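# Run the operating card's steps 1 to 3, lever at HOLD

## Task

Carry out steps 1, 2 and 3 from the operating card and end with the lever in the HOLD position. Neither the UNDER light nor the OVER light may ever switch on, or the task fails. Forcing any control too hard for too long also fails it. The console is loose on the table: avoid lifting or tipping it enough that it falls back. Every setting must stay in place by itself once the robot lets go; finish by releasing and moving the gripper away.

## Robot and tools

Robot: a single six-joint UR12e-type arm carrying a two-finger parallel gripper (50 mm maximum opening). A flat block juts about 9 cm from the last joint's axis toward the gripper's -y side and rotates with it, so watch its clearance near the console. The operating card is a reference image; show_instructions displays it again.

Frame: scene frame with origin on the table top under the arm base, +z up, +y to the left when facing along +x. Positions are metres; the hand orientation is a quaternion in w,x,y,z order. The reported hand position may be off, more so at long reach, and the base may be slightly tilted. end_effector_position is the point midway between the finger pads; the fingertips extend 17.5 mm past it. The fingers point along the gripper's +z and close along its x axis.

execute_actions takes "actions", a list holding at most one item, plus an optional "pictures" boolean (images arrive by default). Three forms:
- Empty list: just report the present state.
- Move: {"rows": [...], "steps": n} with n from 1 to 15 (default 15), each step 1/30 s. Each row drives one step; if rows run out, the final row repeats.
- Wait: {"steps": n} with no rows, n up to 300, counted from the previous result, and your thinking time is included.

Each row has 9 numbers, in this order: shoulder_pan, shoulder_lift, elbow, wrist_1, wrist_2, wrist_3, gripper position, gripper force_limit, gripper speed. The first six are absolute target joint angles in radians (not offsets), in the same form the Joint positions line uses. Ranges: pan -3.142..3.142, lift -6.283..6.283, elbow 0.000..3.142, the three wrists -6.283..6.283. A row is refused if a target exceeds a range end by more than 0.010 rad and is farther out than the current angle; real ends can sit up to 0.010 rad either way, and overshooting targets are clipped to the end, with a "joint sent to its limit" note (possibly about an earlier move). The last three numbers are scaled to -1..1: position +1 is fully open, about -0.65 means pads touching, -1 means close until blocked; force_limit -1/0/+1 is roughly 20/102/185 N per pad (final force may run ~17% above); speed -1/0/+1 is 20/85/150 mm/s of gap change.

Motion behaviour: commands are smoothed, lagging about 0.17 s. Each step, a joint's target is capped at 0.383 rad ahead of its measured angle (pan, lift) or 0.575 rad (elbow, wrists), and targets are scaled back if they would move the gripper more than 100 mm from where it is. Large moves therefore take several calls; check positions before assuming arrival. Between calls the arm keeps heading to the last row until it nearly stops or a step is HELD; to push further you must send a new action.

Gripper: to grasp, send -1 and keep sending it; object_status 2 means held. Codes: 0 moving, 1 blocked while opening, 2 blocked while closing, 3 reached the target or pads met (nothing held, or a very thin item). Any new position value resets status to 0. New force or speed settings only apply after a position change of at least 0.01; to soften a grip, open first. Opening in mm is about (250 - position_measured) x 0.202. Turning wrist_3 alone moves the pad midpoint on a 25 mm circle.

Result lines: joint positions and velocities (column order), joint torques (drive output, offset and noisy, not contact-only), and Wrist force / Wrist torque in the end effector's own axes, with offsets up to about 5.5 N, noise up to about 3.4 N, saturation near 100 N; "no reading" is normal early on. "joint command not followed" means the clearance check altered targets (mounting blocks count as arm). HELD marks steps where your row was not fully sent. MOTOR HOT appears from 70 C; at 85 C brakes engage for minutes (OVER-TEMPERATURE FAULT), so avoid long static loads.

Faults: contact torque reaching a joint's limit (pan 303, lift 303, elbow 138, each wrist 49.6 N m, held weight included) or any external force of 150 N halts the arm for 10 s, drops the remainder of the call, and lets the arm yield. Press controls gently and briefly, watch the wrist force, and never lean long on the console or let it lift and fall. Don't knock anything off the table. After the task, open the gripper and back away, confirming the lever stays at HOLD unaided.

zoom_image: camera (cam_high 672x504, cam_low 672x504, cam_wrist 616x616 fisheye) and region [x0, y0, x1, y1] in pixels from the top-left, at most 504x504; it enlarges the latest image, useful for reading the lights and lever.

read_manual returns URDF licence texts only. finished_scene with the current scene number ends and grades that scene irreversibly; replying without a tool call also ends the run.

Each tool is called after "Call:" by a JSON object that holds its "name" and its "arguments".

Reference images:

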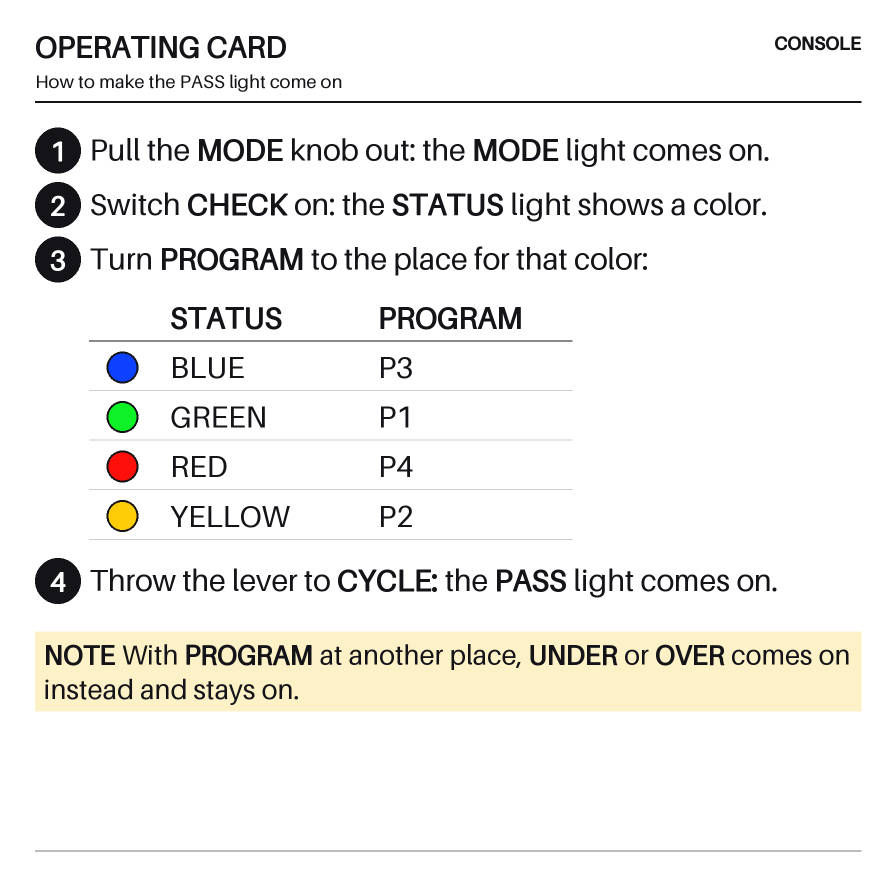

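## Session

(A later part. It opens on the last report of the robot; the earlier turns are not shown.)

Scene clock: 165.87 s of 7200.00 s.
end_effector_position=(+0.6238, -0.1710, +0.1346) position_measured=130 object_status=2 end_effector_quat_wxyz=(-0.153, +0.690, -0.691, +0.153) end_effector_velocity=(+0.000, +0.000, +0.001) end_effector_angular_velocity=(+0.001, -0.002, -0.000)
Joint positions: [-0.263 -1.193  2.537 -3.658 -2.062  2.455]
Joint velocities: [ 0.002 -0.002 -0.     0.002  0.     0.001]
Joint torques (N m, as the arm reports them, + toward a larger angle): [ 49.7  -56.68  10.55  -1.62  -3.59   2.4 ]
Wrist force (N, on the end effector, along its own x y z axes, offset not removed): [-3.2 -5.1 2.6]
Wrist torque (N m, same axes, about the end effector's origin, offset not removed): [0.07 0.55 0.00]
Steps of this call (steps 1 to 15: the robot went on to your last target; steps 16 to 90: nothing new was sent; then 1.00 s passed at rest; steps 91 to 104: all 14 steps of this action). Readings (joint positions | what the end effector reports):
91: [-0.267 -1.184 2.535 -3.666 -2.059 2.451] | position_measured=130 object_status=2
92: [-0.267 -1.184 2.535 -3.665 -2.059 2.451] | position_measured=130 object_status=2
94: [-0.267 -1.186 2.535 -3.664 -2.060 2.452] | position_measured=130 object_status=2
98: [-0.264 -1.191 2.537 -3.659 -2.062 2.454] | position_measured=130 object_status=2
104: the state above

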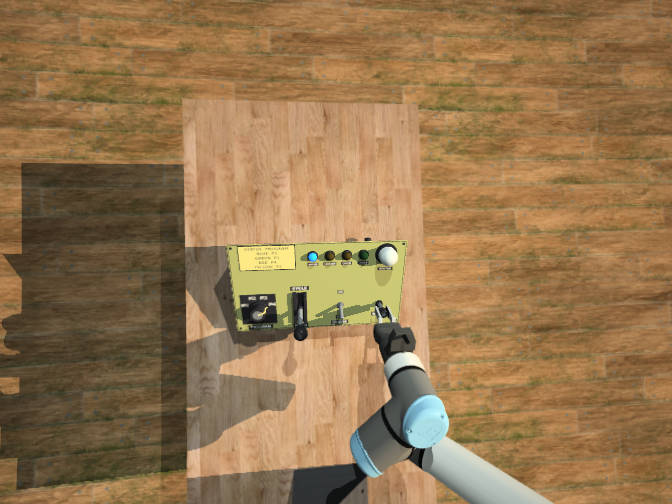

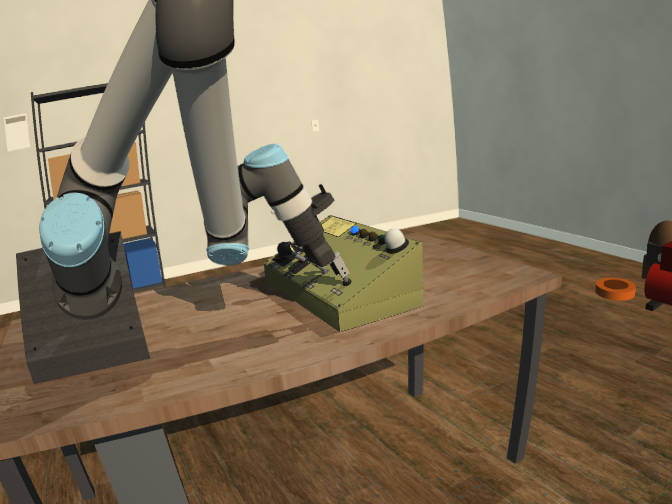

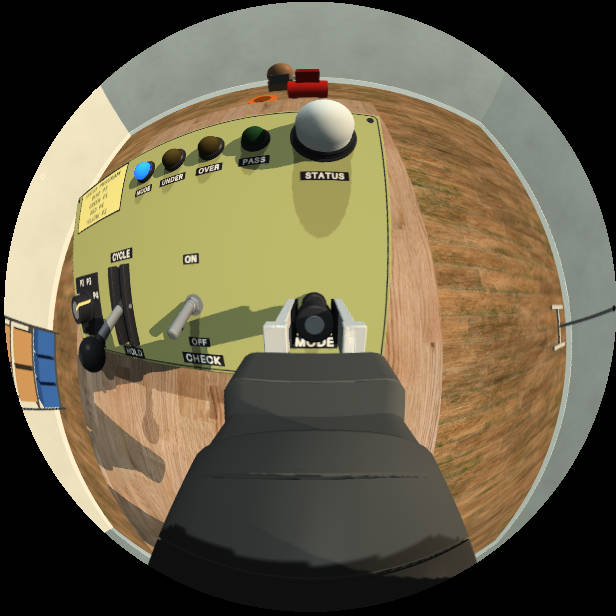

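Call:
{"name": "execute_actions", "arguments": {"actions": [{"rows": [[-0.2629,-1.1929,2.537,-3.6575,-2.0625,2.4552,0.6,-0.6,0],[-0.2629,-1.1929,2.537,-3.6575,-2.0625,2.4552,0.6,-0.6,0],[-0.2629,-1.1929,2.537,-3.6575,-2.0625,2.4552,0.6,-0.6,0],[-0.2562,-1.2055,2.5405,-3.6456,-2.067,2.4609,0.6,-0.6,0],[-0.2495,-1.2181,2.544,-3.6338,-2.0715,2.4666,0.6,-0.6,0],[-0.2428,-1.2307,2.5475,-3.6219,-2.076,2.4722,0.6,-0.6,0],[-0.2361,-1.2434,2.551,-3.6101,-2.0805,2.4779,0.6,-0.6,0],[-0.2294,-1.256,2.5544,-3.5982,-2.0849,2.4836,0.6,-0.6,0],[-0.2227,-1.2686,2.5579,-3.5863,-2.0894,2.4893,0.6,-0.6,0],[-0.216,-1.2812,2.5614,-3.5745,-2.0939,2.4949,0.6,-0.6,0],[-0.2093,-1.2938,2.5649,-3.5626,-2.0984,2.5006,0.6,-0.6,0]], "steps": 15}]}}

Scene clock: 171.33 s of 7200.00 s.
end_effector_position=(+0.6076, -0.1700, +0.1722) position_measured=63 object_status=3 end_effector_quat_wxyz=(-0.153, +0.690, -0.691, +0.154) end_effector_velocity=(-0.023, +0.001, +0.049) end_effector_angular_velocity=(-0.003, -0.002, -0.001)
Joint positions: [-0.214 -1.284  2.562 -3.572 -2.095  2.496]
Joint velocities: [ 0.064 -0.122  0.033  0.113 -0.043  0.053]
Joint torques (N m, as the arm reports them, + toward a larger angle): [ 43.56 -44.42   1.31  -2.55  -2.27   1.98]
Wrist force (N, on the end effector, along its own x y z axes, offset not removed): [-1.7 -0.1 -0.1]
Wrist torque (N m, same axes, about the end effector's origin, offset not removed): [-0.03 0.44 -0.13]
Steps of this call (steps 1 to 15: the robot went on to your last target; steps 16 to 90: nothing new was sent; then 1.97 s passed at rest; steps 91 to 105: all 15 steps of this action). Readings (joint positions | what the end effector reports):
91: [-0.263 -1.193 2.537 -3.657 -2.063 2.455] | position_measured=125 object_status=0
92: [-0.263 -1.193 2.537 -3.657 -2.063 2.455] | position_measured=111 object_status=0
94: [-0.263 -1.193 2.537 -3.657 -2.063 2.455] | position_measured=83 object_status=0
98: [-0.250 -1.217 2.544 -3.635 -2.071 2.466] | position_measured=63 object_status=0
105: the state above

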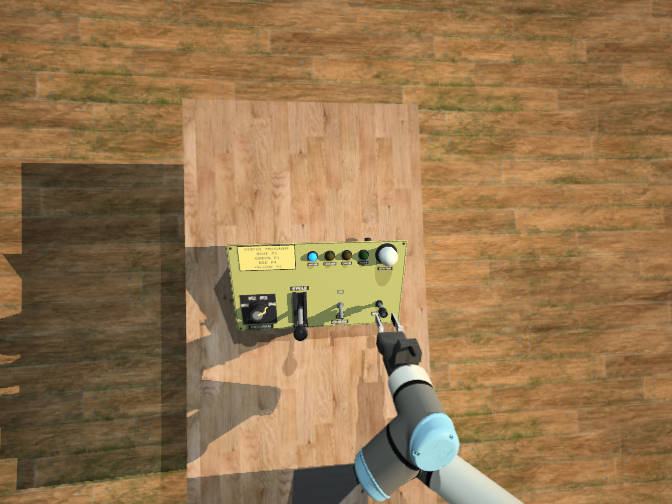

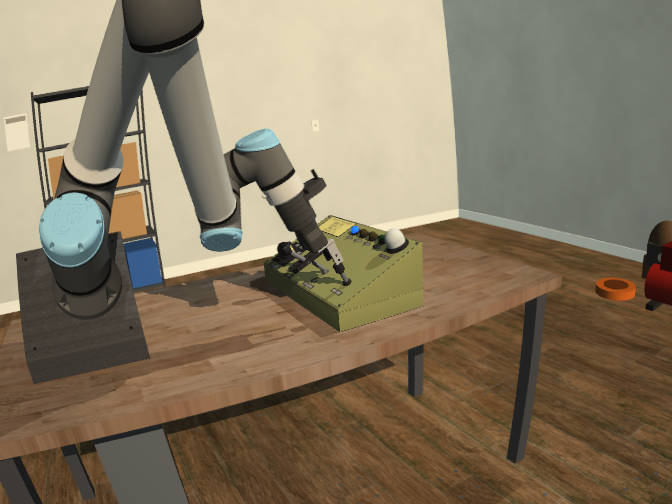

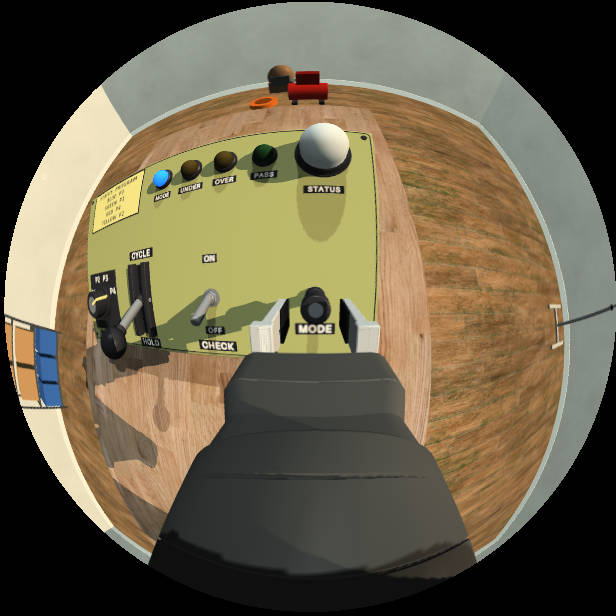

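Call:
{"name": "execute_actions", "arguments": {"actions": [{"rows": [[-0.2093,-1.2938,2.5649,-3.5626,-2.0984,2.5006,-0.64,-0.6,1],[-0.2093,-1.2938,2.5649,-3.5626,-2.0984,2.5006,-0.64,-0.6,1],[-0.2093,-1.2938,2.5649,-3.5626,-2.0984,2.5006,-0.64,-0.6,1],[-0.2019,-1.2632,2.5666,-3.5914,-2.1032,2.5073,-0.64,-0.6,1],[-0.1945,-1.2326,2.5684,-3.6202,-2.1079,2.5139,-0.64,-0.6,1],[-0.1871,-1.202,2.5701,-3.649,-2.1127,2.5206,-0.64,-0.6,1],[-0.1797,-1.1714,2.5719,-3.6778,-2.1175,2.5273,-0.64,-0.6,1],[-0.1723,-1.1408,2.5736,-3.7066,-2.1222,2.5339,-0.64,-0.6,1],[-0.165,-1.1103,2.5754,-3.7355,-2.127,2.5406,-0.64,-0.6,1],[-0.1576,-1.0797,2.5771,-3.7643,-2.1318,2.5473,-0.64,-0.6,1],[-0.1502,-1.0491,2.5788,-3.7931,-2.1365,2.5539,-0.64,-0.6,1],[-0.1428,-1.0185,2.5806,-3.8219,-2.1413,2.5606,-0.64,-0.6,1],[-0.1354,-0.9879,2.5823,-3.8507,-2.1461,2.5673,-0.64,-0.6,1],[-0.128,-0.9573,2.5841,-3.8795,-2.1508,2.5739,-0.64,-0.6,1],[-0.1206,-0.9267,2.5858,-3.9083,-2.1556,2.5806,-0.64,-0.6,1]], "steps": 15}], "pictures": false}}

Call:
{"name": "execute_actions", "arguments": {"actions": [{"steps": 15}]}}

Call:
{"name": "zoom_image", "arguments": {"camera": "cam_wrist", "region": [230, 210, 400, 360]}}

Call:
{"name": "zoom_image", "arguments": {"camera": "cam_low", "region": [260, 210, 370, 310]}}

Scene clock: 200.40 s of 7200.00 s.
end_effector_position=(+0.5955, -0.0877, +0.1339) position_measured=248 object_status=3 end_effector_quat_wxyz=(-0.153, +0.689, -0.691, +0.154) end_effector_velocity=(-0.076, +0.291, -0.143) end_effector_angular_velocity=(-0.001, +0.002, +0.005)
Joint positions: [-0.147 -1.044  2.58  -3.799 -2.139  2.557]
Joint velocities: [ 0.217  0.896  0.051 -0.838 -0.139  0.194]
Joint torques (N m, as the arm reports them, + toward a larger angle): [ 55.95  -4.27  12.54 -10.19  -3.47   2.45]
Wrist force (N, on the end effector, along its own x y z axes, offset not removed): [-2.8 1.0 3.4]
Wrist torque (N m, same axes, about the end effector's origin, offset not removed): [0.38 0.63 -0.06]
Steps of this call (steps 1 to 15: the robot went on to your last target; steps 16 to 90: nothing new was sent; then 25.57 s passed at rest; steps 91 to 105: all 15 steps of this action). Readings (joint positions | what the end effector reports):
91: [-0.209 -1.294 2.565 -3.563 -2.098 2.501] | position_measured=72 object_status=0
92: [-0.209 -1.294 2.565 -3.563 -2.098 2.501] | position_measured=97 object_status=0
94: [-0.209 -1.294 2.565 -3.563 -2.098 2.501] | position_measured=146 object_status=0
98: [-0.195 -1.240 2.568 -3.614 -2.108 2.514] | position_measured=240 object_status=0
105: the state above

Scene clock: 200.90 s of 7200.00 s.
end_effector_position=(+0.5836, -0.0510, +0.1153) position_measured=248 object_status=3 end_effector_quat_wxyz=(-0.153, +0.690, -0.691, +0.154) end_effector_velocity=(-0.001, +0.001, -0.001) end_effector_angular_velocity=(+0.001, +0.000, -0.000)
Joint positions: [-0.121 -0.927  2.586 -3.908 -2.156  2.581]
Joint velocities: [-0.     0.004  0.    -0.004  0.001  0.001]
Joint torques (N m, as the arm reports them, + toward a larger angle): [ 56.28 -35.69  12.24  -6.43  -3.38   2.06]
Wrist force (N, on the end effector, along its own x y z axes, offset not removed): [-0.7 0.6 0.2]
Wrist torque (N m, same axes, about the end effector's origin, offset not removed): [0.06 0.27 -0.15]
Steps of this call (steps 1 to 15: the robot went on to your last target). Readings (joint positions | what the end effector reports):
1: [-0.140 -1.013 2.581 -3.827 -2.143 2.563] | position_measured=248 object_status=3
2: [-0.134 -0.987 2.583 -3.852 -2.147 2.569] | position_measured=248 object_status=3
4: [-0.127 -0.954 2.585 -3.883 -2.152 2.575] | position_measured=248 object_status=3
8: [-0.122 -0.932 2.586 -3.903 -2.155 2.580] | position_measured=248 object_status=3
15: the state above

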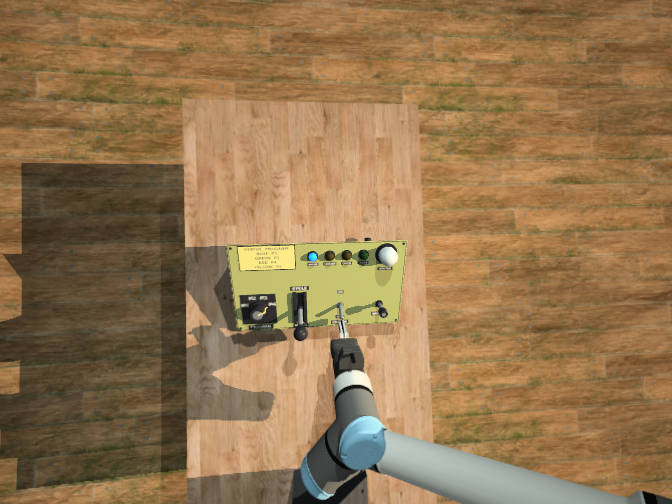

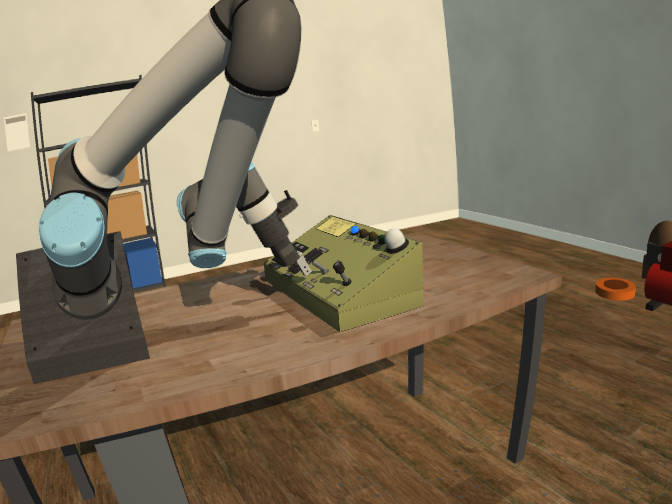

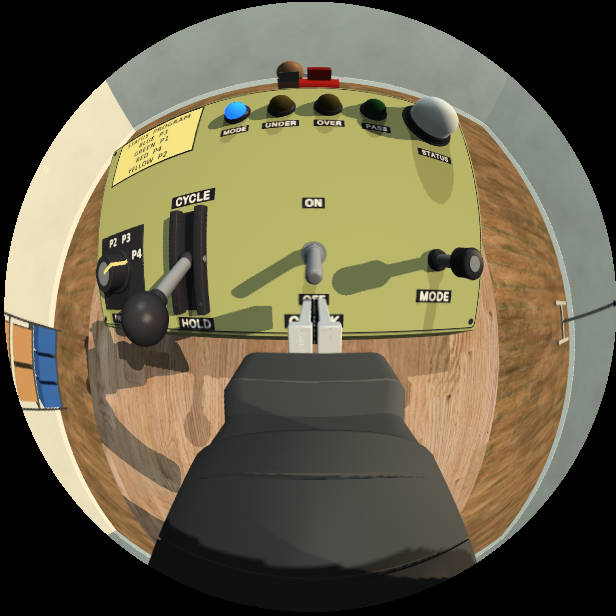

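Region (230, 210, 400, 360) of cam_wrist's 616x616 image, scaled by 2.965, with more detail than that image has; it fills the top 445 rows of this view, and the rest is white.

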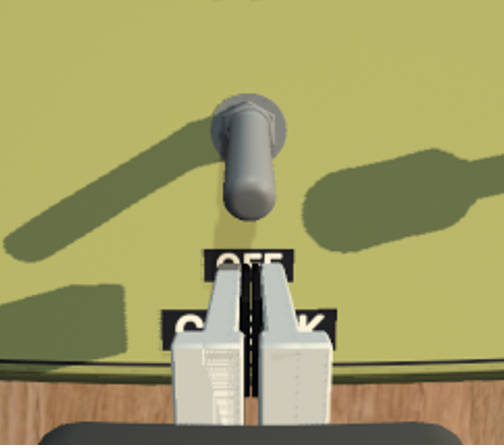

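Region (260, 210, 370, 310) of cam_low's 672x504 image, scaled by 4.582, with more detail than that image has; it fills the top 458 rows of this view, and the rest is white.

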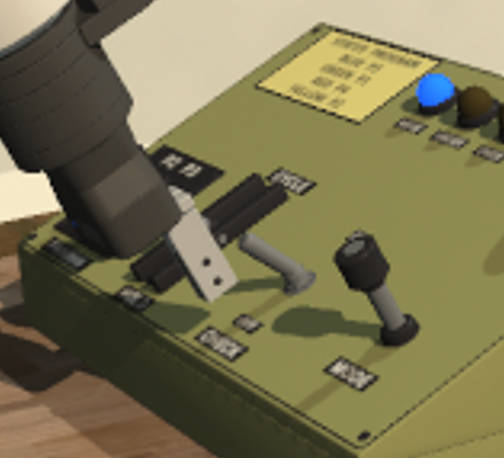

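Call:
{"name": "execute_actions", "arguments": {"actions": [{"rows": [[-0.1183,-0.9293,2.5822,-3.9009,-2.157,2.5827,-0.64,-0.6,1],[-0.1161,-0.9319,2.5787,-3.8935,-2.1584,2.5849,-0.64,-0.6,1],[-0.1138,-0.9345,2.5751,-3.8861,-2.1598,2.587,-0.64,-0.6,1],[-0.1116,-0.9371,2.5715,-3.8787,-2.1612,2.5892,-0.64,-0.6,1],[-0.1093,-0.9397,2.5679,-3.8713,-2.1626,2.5913,-0.64,-0.6,1],[-0.107,-0.9423,2.5644,-3.8639,-2.164,2.5934,-0.64,-0.6,1],[-0.1048,-0.9449,2.5608,-3.8565,-2.1654,2.5956,-0.64,-0.6,1],[-0.1025,-0.9476,2.5572,-3.8492,-2.1668,2.5977,-0.64,-0.6,1],[-0.1003,-0.9502,2.5536,-3.8418,-2.1682,2.5999,-0.64,-0.6,1],[-0.098,-0.9528,2.5501,-3.8344,-2.1696,2.602,-0.64,-0.6,1],[-0.0957,-0.9554,2.5465,-3.827,-2.171,2.6041,-0.64,-0.6,1],[-0.0935,-0.958,2.5429,-3.8196,-2.1724,2.6063,-0.64,-0.6,1],[-0.0912,-0.9606,2.5393,-3.8122,-2.1738,2.6084,-0.64,-0.6,1],[-0.089,-0.9632,2.5358,-3.8048,-2.1752,2.6106,-0.64,-0.6,1],[-0.0867,-0.9658,2.5322,-3.7974,-2.1766,2.6127,-0.64,-0.6,1]], "steps": 15}], "pictures": false}}

Call:
{"name": "execute_actions", "arguments": {"actions": [{"steps": 12}]}}

Scene clock: 209.33 s of 7200.00 s.
end_effector_position=(+0.6070, -0.0507, +0.1257) position_measured=248 object_status=3 end_effector_quat_wxyz=(-0.153, +0.690, -0.691, +0.154) end_effector_velocity=(+0.061, -0.000, +0.031) end_effector_angular_velocity=(-0.000, -0.002, -0.000)
Joint positions: [-0.095 -0.957  2.545 -3.824 -2.172  2.605]
Joint velocities: [ 0.067 -0.077 -0.107  0.218 -0.041  0.063]
Joint torques (N m, as the arm reports them, + toward a larger angle): [ 57.03 -58.92  -9.02  -1.31  -3.22   2.58]
Wrist force (N, on the end effector, along its own x y z axes, offset not removed): [-3.6 0.9 3.3]
Wrist torque (N m, same axes, about the end effector's origin, offset not removed): [0.01 0.77 -0.09]
Steps of this call (steps 1 to 15: the robot went on to your last target; steps 16 to 90: nothing new was sent; then 4.93 s passed at rest; steps 91 to 105: all 15 steps of this action). Readings (joint positions | what the end effector reports):
91: [-0.121 -0.927 2.586 -3.908 -2.156 2.581] | position_measured=248 object_status=3
92: [-0.120 -0.927 2.585 -3.907 -2.156 2.581] | position_measured=248 object_status=3
94: [-0.118 -0.930 2.582 -3.899 -2.157 2.583] | position_measured=248 object_status=3
98: [-0.110 -0.939 2.570 -3.875 -2.162 2.590] | position_measured=248 object_status=3
105: the state above

Scene clock: 209.73 s of 7200.00 s.
end_effector_position=(+0.6142, -0.0508, +0.1294) position_measured=248 object_status=3 end_effector_quat_wxyz=(-0.153, +0.690, -0.691, +0.153) end_effector_velocity=(+0.001, -0.000, +0.000) end_effector_angular_velocity=(+0.001, -0.000, -0.001)
Joint positions: [-0.087 -0.966  2.532 -3.798 -2.177  2.613]
Joint velocities: [-0.    -0.001 -0.001  0.003  0.001  0.001]
Joint torques (N m, as the arm reports them, + toward a larger angle): [ 56.57 -57.44  -9.04  -2.14  -2.91   2.75]
Wrist force (N, on the end effector, along its own x y z axes, offset not removed): [-1.0 -0.7 3.8]
Wrist torque (N m, same axes, about the end effector's origin, offset not removed): [-0.13 0.25 -0.09]
Steps of this call (steps 1 to 12: the robot went on to your last target). Readings (joint positions | what the end effector reports):
1: [-0.093 -0.959 2.541 -3.817 -2.173 2.607] | position_measured=248 object_status=3
2: [-0.091 -0.961 2.539 -3.811 -2.174 2.609] | position_measured=248 object_status=3
4: [-0.089 -0.964 2.535 -3.803 -2.175 2.611] | position_measured=248 object_status=3
8: [-0.087 -0.965 2.533 -3.799 -2.176 2.612] | position_measured=248 object_status=3
12: the state above

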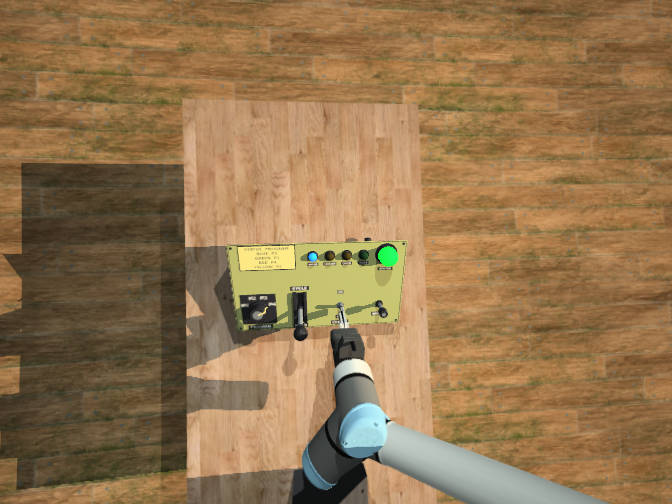

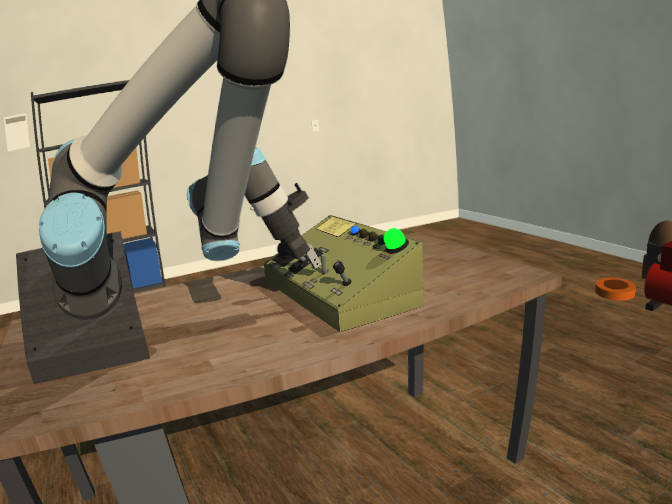

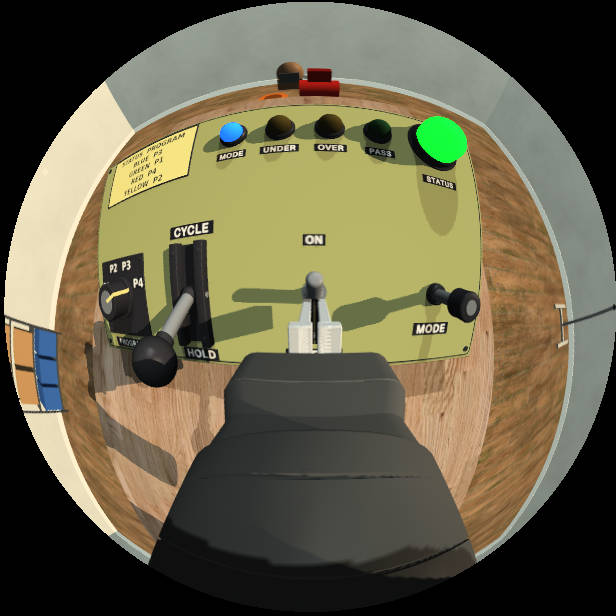

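Call:
{"name": "execute_actions", "arguments": {"actions": [{"rows": [[-0.0607,-0.9646,2.5344,-3.7824,-2.1904,2.6415,-0.64,-0.6,1],[-0.0346,-0.9634,2.5356,-3.7664,-2.2041,2.6702,-0.64,-0.6,1],[-0.0086,-0.9622,2.5349,-3.7484,-2.2179,2.699,-0.64,-0.6,1],[0.0174,-0.961,2.5331,-3.7294,-2.2317,2.7278,-0.64,-0.6,1],[0.0435,-0.9598,2.5313,-3.7104,-2.2454,2.7565,-0.64,-0.6,1],[0.0695,-0.9586,2.5295,-3.6913,-2.2592,2.7853,-0.64,-0.6,1],[0.0955,-0.9574,2.5258,-3.6703,-2.273,2.8141,-0.64,-0.6,1],[0.1216,-0.9562,2.522,-3.6493,-2.2867,2.8428,-0.64,-0.6,1],[0.1476,-0.955,2.5182,-3.6283,-2.3005,2.8716,-0.64,-0.6,1],[0.1736,-0.9538,2.5144,-3.6073,-2.3143,2.9004,-0.64,-0.6,1],[0.1997,-0.9526,2.5127,-3.5883,-2.328,2.9291,-0.64,-0.6,1],[0.2257,-0.9514,2.5109,-3.5693,-2.3418,2.9579,-0.64,-0.6,1]], "steps": 12}], "pictures": false}}

Call:
{"name": "execute_actions", "arguments": {"actions": [{"rows": [[0.2345,-0.9306,2.4993,-3.5703,-2.3451,2.9694,-0.64,-0.6,1],[0.2432,-0.9099,2.4877,-3.5713,-2.3485,2.981,-0.64,-0.6,1],[0.252,-0.8891,2.4762,-3.5722,-2.3518,2.9925,-0.64,-0.6,1],[0.2607,-0.8684,2.4646,-3.5732,-2.3551,3.004,-0.64,-0.6,1],[0.2695,-0.8476,2.453,-3.5742,-2.3585,3.0155,-0.64,-0.6,1],[0.2783,-0.8268,2.4414,-3.5752,-2.3618,3.0271,-0.64,-0.6,1],[0.287,-0.8061,2.4299,-3.5762,-2.3651,3.0386,-0.64,-0.6,1],[0.2958,-0.7853,2.4183,-3.5772,-2.3685,3.0501,-0.64,-0.6,1],[0.3045,-0.7646,2.4067,-3.5782,-2.3718,3.0616,-0.64,-0.6,1],[0.3133,-0.7438,2.3951,-3.5791,-2.3751,3.0732,1,-0.6,1],[0.322,-0.7231,2.3836,-3.5801,-2.3785,3.0847,1,-0.6,1],[0.3308,-0.7023,2.372,-3.5811,-2.3818,3.0962,1,-0.6,1]], "steps": 15}], "pictures": false}}

Call:
{"name": "execute_actions", "arguments": {"actions": [{"steps": 13}]}}

Call:
{"name": "zoom_image", "arguments": {"camera": "cam_wrist", "region": [230, 220, 400, 360]}}

Scene clock: 249.23 s of 7200.00 s.
end_effector_position=(+0.5943, +0.0344, +0.1830) position_measured=248 object_status=3 end_effector_quat_wxyz=(-0.153, +0.690, -0.691, +0.148) end_effector_velocity=(-0.077, +0.285, +0.196) end_effector_angular_velocity=(-0.045, -0.024, +0.001)
Joint positions: [ 0.128 -0.956  2.52  -3.643 -2.292  2.849]
Joint velocities: [ 0.762  0.036 -0.084  0.587 -0.402  0.836]
Joint torques (N m, as the arm reports them, + toward a larger angle): [ 58.35 -28.01 -14.4   -0.41  -3.71   4.33]
Wrist force (N, on the end effector, along its own x y z axes, offset not removed): [-1.3 -0.7 2.5]
Wrist torque (N m, same axes, about the end effector's origin, offset not removed): [-0.01 0.29 0.03]
Steps of this call (steps 1 to 30: the robot went on to your last target; steps 31 to 90: nothing new was sent; then 36.10 s passed at rest; steps 91 to 102: all 12 steps of this action). Readings (joint positions | what the end effector reports):
91: [-0.086 -0.966 2.532 -3.797 -2.177 2.613] | position_measured=248 object_status=3
92: [-0.082 -0.966 2.532 -3.795 -2.179 2.618] | position_measured=248 object_status=3
94: [-0.058 -0.964 2.533 -3.779 -2.193 2.644] | position_measured=248 object_status=3
98: [0.027 -0.960 2.531 -3.720 -2.239 2.738] | position_measured=248 object_status=3
102: the state above

Scene clock: 249.73 s of 7200.00 s.
end_effector_position=(+0.6042, +0.1768, +0.1749) position_measured=115 object_status=0 end_effector_quat_wxyz=(-0.153, +0.690, -0.691, +0.153) end_effector_velocity=(+0.007, +0.158, -0.060) end_effector_angular_velocity=(-0.009, +0.006, +0.009)
Joint positions: [ 0.32  -0.728  2.386 -3.58  -2.378  3.082]
Joint velocities: [ 0.13   0.317 -0.168 -0.013 -0.05   0.171]
Joint torques (N m, as the arm reports them, + toward a larger angle): [ 45.21 -58.51 -14.86  -7.93  -3.97   1.48]
Wrist force (N, on the end effector, along its own x y z axes, offset not removed): [-8.4 -1.0 4.1]
Wrist torque (N m, same axes, about the end effector's origin, offset not removed): [-0.07 1.47 0.19]
Steps of this call (steps 1 to 15: all 15 steps of this action). Readings (joint positions | what the end effector reports):
1: [0.153 -0.954 2.517 -3.623 -2.305 2.877] | position_measured=248 object_status=3
2: [0.177 -0.950 2.513 -3.606 -2.317 2.904] | position_measured=248 object_status=3
4: [0.214 -0.929 2.499 -3.587 -2.335 2.946] | position_measured=248 object_status=3
8: [0.261 -0.860 2.459 -3.577 -2.355 3.005] | position_measured=248 object_status=3
15: the state above

Scene clock: 250.17 s of 7200.00 s.
end_effector_position=(+0.6047, +0.1898, +0.1701) position_measured=3 object_status=3 end_effector_quat_wxyz=(-0.153, +0.690, -0.691, +0.154) end_effector_velocity=(+0.001, +0.001, +0.000) end_effector_angular_velocity=(+0.001, -0.001, -0.000)
Joint positions: [ 0.331 -0.702  2.372 -3.581 -2.382  3.096]
Joint velocities: [ 0.002  0.002 -0.002 -0.    -0.     0.001]
Joint torques (N m, as the arm reports them, + toward a larger angle): [ 55.43 -35.56 -18.82  -7.    -3.35   2.29]
Wrist force (N, on the end effector, along its own x y z axes, offset not removed): [-2.6 1.8 0.8]
Wrist torque (N m, same axes, about the end effector's origin, offset not removed): [0.27 0.59 0.01]
Steps of this call (steps 1 to 13: the robot went on to your last target). Readings (joint positions | what the end effector reports):
1: [0.324 -0.720 2.381 -3.580 -2.379 3.087] | position_measured=91 object_status=0
2: [0.326 -0.714 2.378 -3.581 -2.380 3.090] | position_measured=66 object_status=0
4: [0.329 -0.707 2.375 -3.581 -2.381 3.093] | position_measured=17 object_status=0
8: [0.330 -0.703 2.373 -3.581 -2.382 3.096] | position_measured=3 object_status=0
13: the state above

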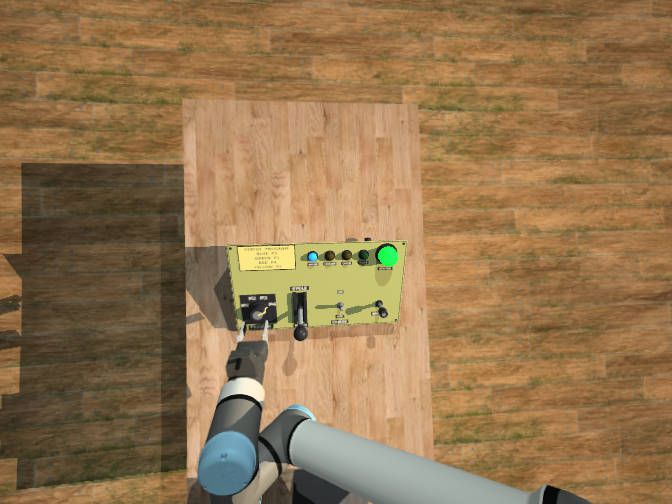

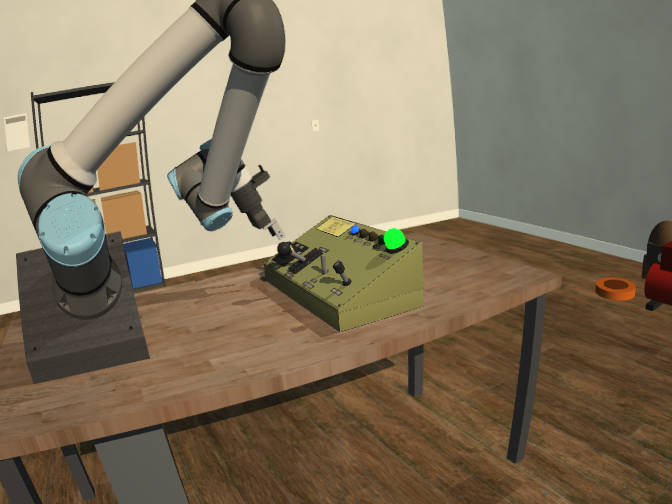

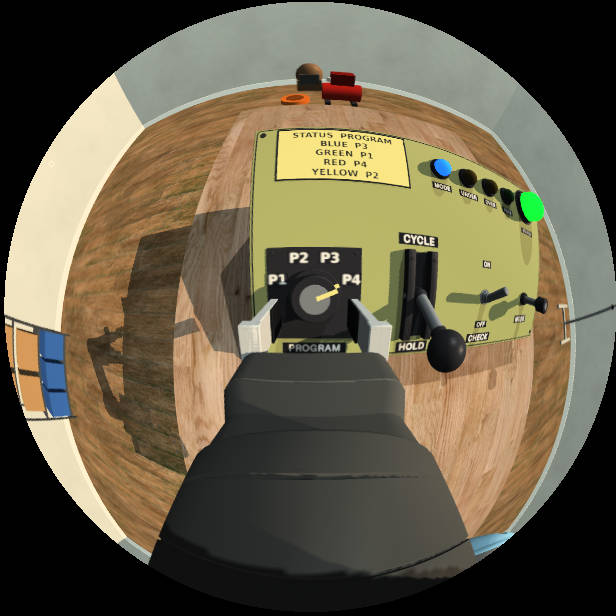

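Region (230, 220, 400, 360) of cam_wrist's 616x616 image, scaled by 2.965, with more detail than that image has; it fills the top 415 rows of this view, and the rest is white.

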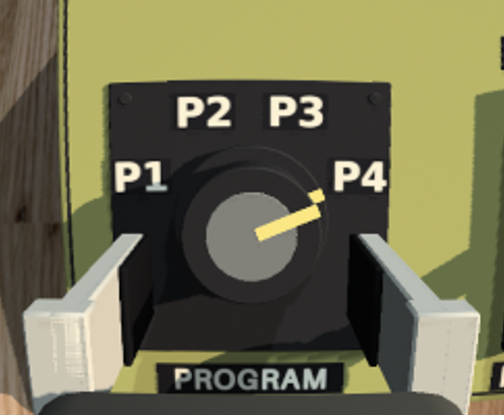

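Call:
{"name": "execute_actions", "arguments": {"actions": [{"rows": [[0.3306,-0.6986,2.3676,-3.5806,-2.3817,3.1745,1,-0.6,1],[0.3304,-0.6949,2.3632,-3.5801,-2.3817,3.2527,1,-0.6,1],[0.3302,-0.6912,2.3589,-3.5797,-2.3816,3.331,1,-0.6,1],[0.33,-0.6875,2.3545,-3.5792,-2.3815,3.4092,1,-0.6,1],[0.3298,-0.6838,2.3501,-3.5787,-2.3815,3.4875,1,-0.6,1],[0.3296,-0.6801,2.3457,-3.5782,-2.3814,3.5658,1,-0.6,1],[0.3294,-0.6764,2.3413,-3.5777,-2.3813,3.644,1,-0.6,1],[0.3291,-0.6727,2.337,-3.5773,-2.3813,3.7223,1,-0.6,1],[0.3289,-0.669,2.3326,-3.5768,-2.3812,3.8005,1,-0.6,1],[0.3287,-0.6653,2.3282,-3.5763,-2.3811,3.8788,1,-0.6,1],[0.3285,-0.6616,2.3238,-3.5758,-2.3811,3.9571,1,-0.6,1],[0.3283,-0.6579,2.3194,-3.5753,-2.381,4.0353,1,-0.6,1],[0.3281,-0.6542,2.3151,-3.5749,-2.3809,4.1136,1,-0.6,1],[0.3279,-0.6505,2.3107,-3.5744,-2.3809,4.1918,1,-0.6,1],[0.3277,-0.6468,2.3063,-3.5739,-2.3808,4.2701,1,-0.6,1]], "steps": 15}], "pictures": false}}

Call:
{"name": "execute_actions", "arguments": {"actions": [{"steps": 18}]}}

Call:
{"name": "zoom_image", "arguments": {"camera": "cam_wrist", "region": [230, 220, 400, 360]}}

Scene clock: 269.47 s of 7200.00 s.
end_effector_position=(+0.6178, +0.1889, +0.1553) position_measured=3 object_status=3 end_effector_quat_wxyz=(+0.202, -0.350, +0.911, -0.078) end_effector_velocity=(+0.015, +0.007, -0.048) end_effector_angular_velocity=(+0.975, -0.004, -2.084)
Joint positions: [ 0.329 -0.66   2.322 -3.576 -2.381  3.928]
Joint velocities: [-0.006  0.11  -0.131  0.014  0.003  2.291]
Joint torques (N m, as the arm reports them, + toward a larger angle): [ 32.26 -39.49 -20.94  -1.51   2.78   8.59]
Wrist force (N, on the end effector, along its own x y z axes, offset not removed): [-1.5 -0.9 2.4]
Wrist torque (N m, same axes, about the end effector's origin, offset not removed): [-0.18 0.46 -0.05]
Steps of this call (steps 1 to 30: the robot went on to your last target; steps 31 to 90: nothing new was sent; then 15.80 s passed at rest; steps 91 to 105: all 15 steps of this action). Readings (joint positions | what the end effector reports):
91: [0.331 -0.702 2.372 -3.581 -2.382 3.097] | position_measured=3 object_status=3
92: [0.331 -0.702 2.371 -3.581 -2.382 3.104] | position_measured=3 object_status=3
94: [0.331 -0.698 2.367 -3.581 -2.382 3.165] | position_measured=3 object_status=3
98: [0.330 -0.685 2.352 -3.579 -2.382 3.402] | position_measured=3 object_status=3
105: the state above

Scene clock: 270.07 s of 7200.00 s.
end_effector_position=(+0.6176, +0.1897, +0.1485) position_measured=3 object_status=3 end_effector_quat_wxyz=(+0.213, -0.190, +0.958, -0.043) end_effector_velocity=(+0.000, -0.001, -0.000) end_effector_angular_velocity=(+0.001, -0.000, -0.006)
Joint positions: [ 0.328 -0.647  2.306 -3.574 -2.381  4.27 ]
Joint velocities: [-0.001 -0.    -0.    -0.001 -0.001  0.004]
Joint torques (N m, as the arm reports them, + toward a larger angle): [ 24.77 -42.05 -20.06  -1.73   2.84   2.23]
Wrist force (N, on the end effector, along its own x y z axes, offset not removed): [-1.2 0.3 4.1]
Wrist torque (N m, same axes, about the end effector's origin, offset not removed): [0.15 0.33 -0.12]
Steps of this call (steps 1 to 18: the robot went on to your last target). Readings (joint positions | what the end effector reports):
1: [0.328 -0.656 2.318 -3.575 -2.381 4.006] | position_measured=3 object_status=3
2: [0.328 -0.653 2.314 -3.575 -2.381 4.079] | position_measured=3 object_status=3
4: [0.328 -0.650 2.310 -3.574 -2.381 4.183] | position_measured=3 object_status=3
8: [0.328 -0.647 2.307 -3.574 -2.381 4.253] | position_measured=3 object_status=3
18: the state above

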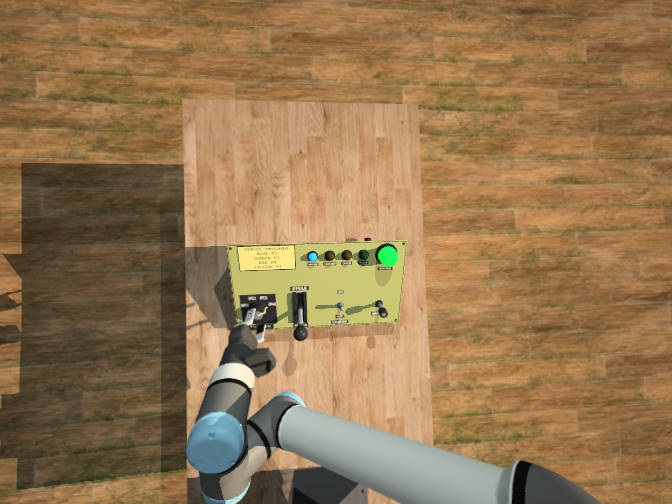

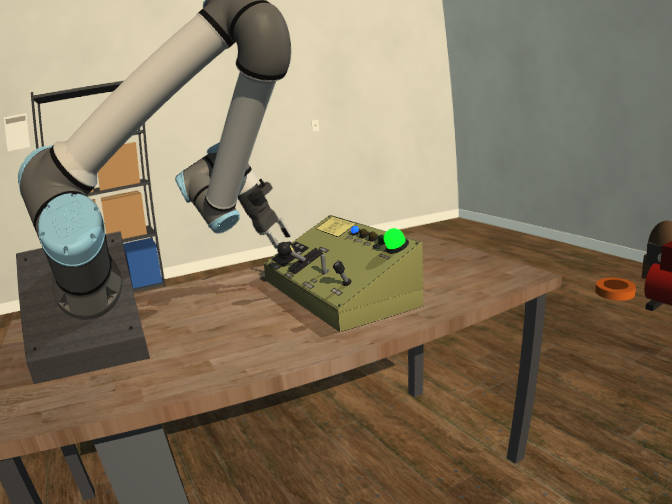

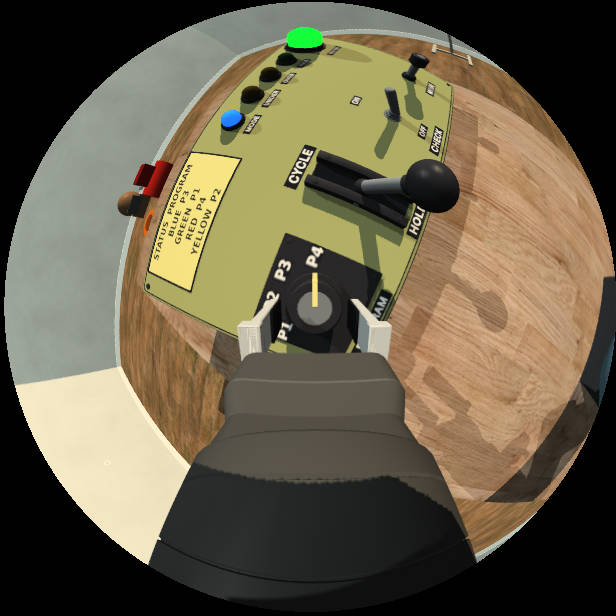

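Region (230, 220, 400, 360) of cam_wrist's 616x616 image, scaled by 2.965, with more detail than that image has; it fills the top 415 rows of this view, and the rest is white.

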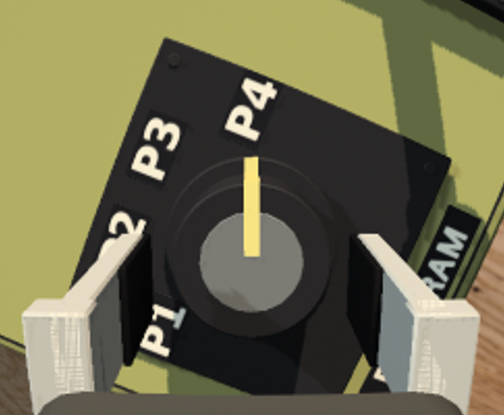

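Call:
{"name": "execute_actions", "arguments": {"actions": [{"rows": [[0.3229,-0.6405,2.3035,-3.5821,-2.3791,4.2636,1,-0.6,1],[0.3181,-0.6342,2.3008,-3.5903,-2.3774,4.2571,1,-0.6,1],[0.3133,-0.6279,2.298,-3.5985,-2.3757,4.2506,1,-0.6,1],[0.3085,-0.6217,2.2952,-3.6067,-2.374,4.2442,1,-0.6,1],[0.3036,-0.6154,2.2924,-3.6148,-2.3722,4.2377,1,-0.6,1],[0.2988,-0.6091,2.2897,-3.623,-2.3705,4.2312,1,-0.6,1],[0.294,-0.6028,2.2869,-3.6312,-2.3688,4.2247,1,-0.6,1],[0.2892,-0.5965,2.2841,-3.6394,-2.3671,4.2182,1,-0.6,1]], "steps": 15}], "pictures": false}}

Call:
{"name": "execute_actions", "arguments": {"actions": [{"steps": 6}]}}

Call:
{"name": "zoom_image", "arguments": {"camera": "cam_wrist", "region": [230, 220, 400, 360]}}

Scene clock: 314.93 s of 7200.00 s.
end_effector_position=(+0.6296, +0.1897, +0.1225) position_measured=3 object_status=3 end_effector_quat_wxyz=(+0.213, -0.190, +0.958, -0.043) end_effector_velocity=(+0.004, +0.000, -0.010) end_effector_angular_velocity=(+0.001, -0.000, -0.000)
Joint positions: [ 0.29  -0.598  2.285 -3.637 -2.367  4.22 ]
Joint velocities: [-0.014  0.018 -0.008 -0.023  0.006 -0.018]
Joint torques (N m, as the arm reports them, + toward a larger angle): [ 28.28 -40.8  -16.11  -7.59   2.73  -2.62]
Wrist force (N, on the end effector, along its own x y z axes, offset not removed): [0.8 2.8 2.4]
Wrist torque (N m, same axes, about the end effector's origin, offset not removed): [0.62 -0.06 0.00]
Steps of this call (steps 1 to 15: the robot went on to your last target; steps 16 to 90: nothing new was sent; then 41.37 s passed at rest; steps 91 to 105: all 15 steps of this action). Readings (joint positions | what the end effector reports):
91: [0.328 -0.647 2.306 -3.574 -2.381 4.270] | position_measured=3 object_status=3
92: [0.327 -0.646 2.306 -3.575 -2.380 4.269] | position_measured=3 object_status=3
94: [0.322 -0.639 2.303 -3.584 -2.379 4.262] | position_measured=3 object_status=3
98: [0.306 -0.618 2.294 -3.611 -2.373 4.240] | position_measured=3 object_status=3
105: the state above

Scene clock: 315.13 s of 7200.00 s.
end_effector_position=(+0.6299, +0.1897, +0.1218) position_measured=3 object_status=3 end_effector_quat_wxyz=(+0.213, -0.190, +0.958, -0.043) end_effector_velocity=(-0.000, +0.000, -0.001) end_effector_angular_velocity=(-0.000, +0.000, +0.001)
Joint positions: [ 0.289 -0.597  2.284 -3.639 -2.367  4.218]
Joint velocities: [-0.001  0.002 -0.    -0.002  0.    -0.002]
Joint torques (N m, as the arm reports them, + toward a larger angle): [ 28.17 -43.06 -16.77  -6.71   2.98  -2.27]
Wrist force (N, on the end effector, along its own x y z axes, offset not removed): [-2.4 0.5 3.7]
Wrist torque (N m, same axes, about the end effector's origin, offset not removed): [0.25 0.54 -0.04]
Steps of this call (steps 1 to 6: the robot went on to your last target). Readings (joint positions | what the end effector reports):
1: [0.290 -0.597 2.285 -3.638 -2.367 4.219] | position_measured=3 object_status=3
2: [0.290 -0.597 2.284 -3.639 -2.367 4.219] | position_measured=3 object_status=3
4: [0.289 -0.597 2.284 -3.639 -2.367 4.219] | position_measured=3 object_status=3
6: the state above

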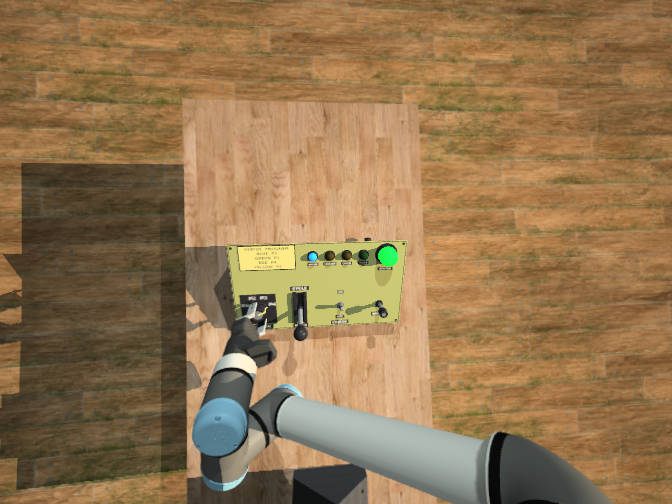

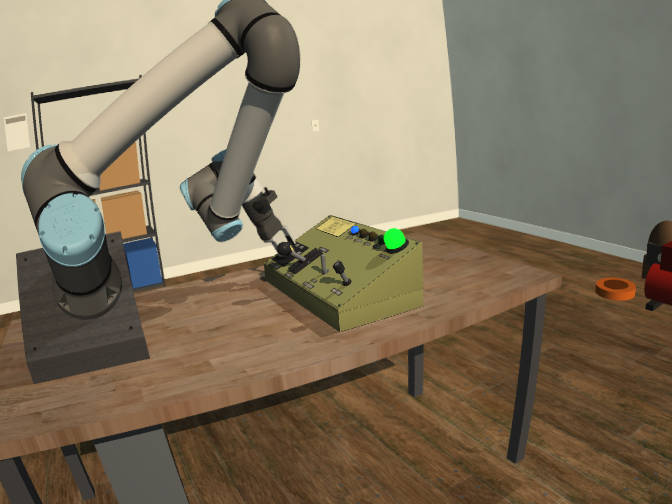

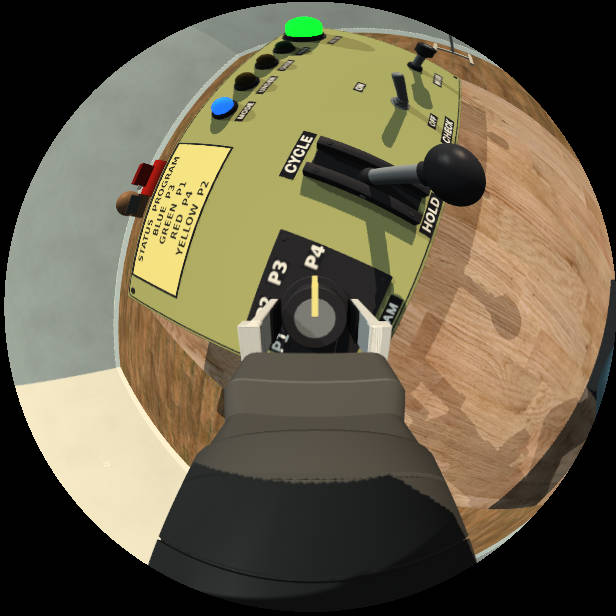

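Region (230, 220, 400, 360) of cam_wrist's 616x616 image, scaled by 2.965, with more detail than that image has; it fills the top 415 rows of this view, and the rest is white.

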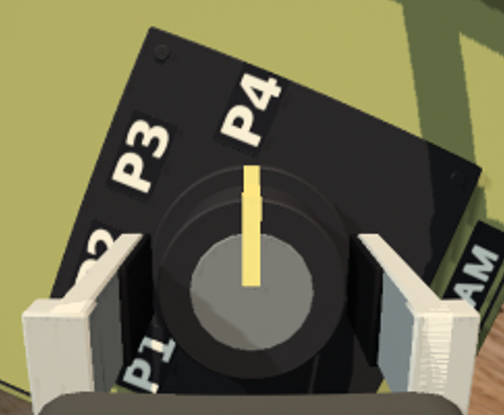

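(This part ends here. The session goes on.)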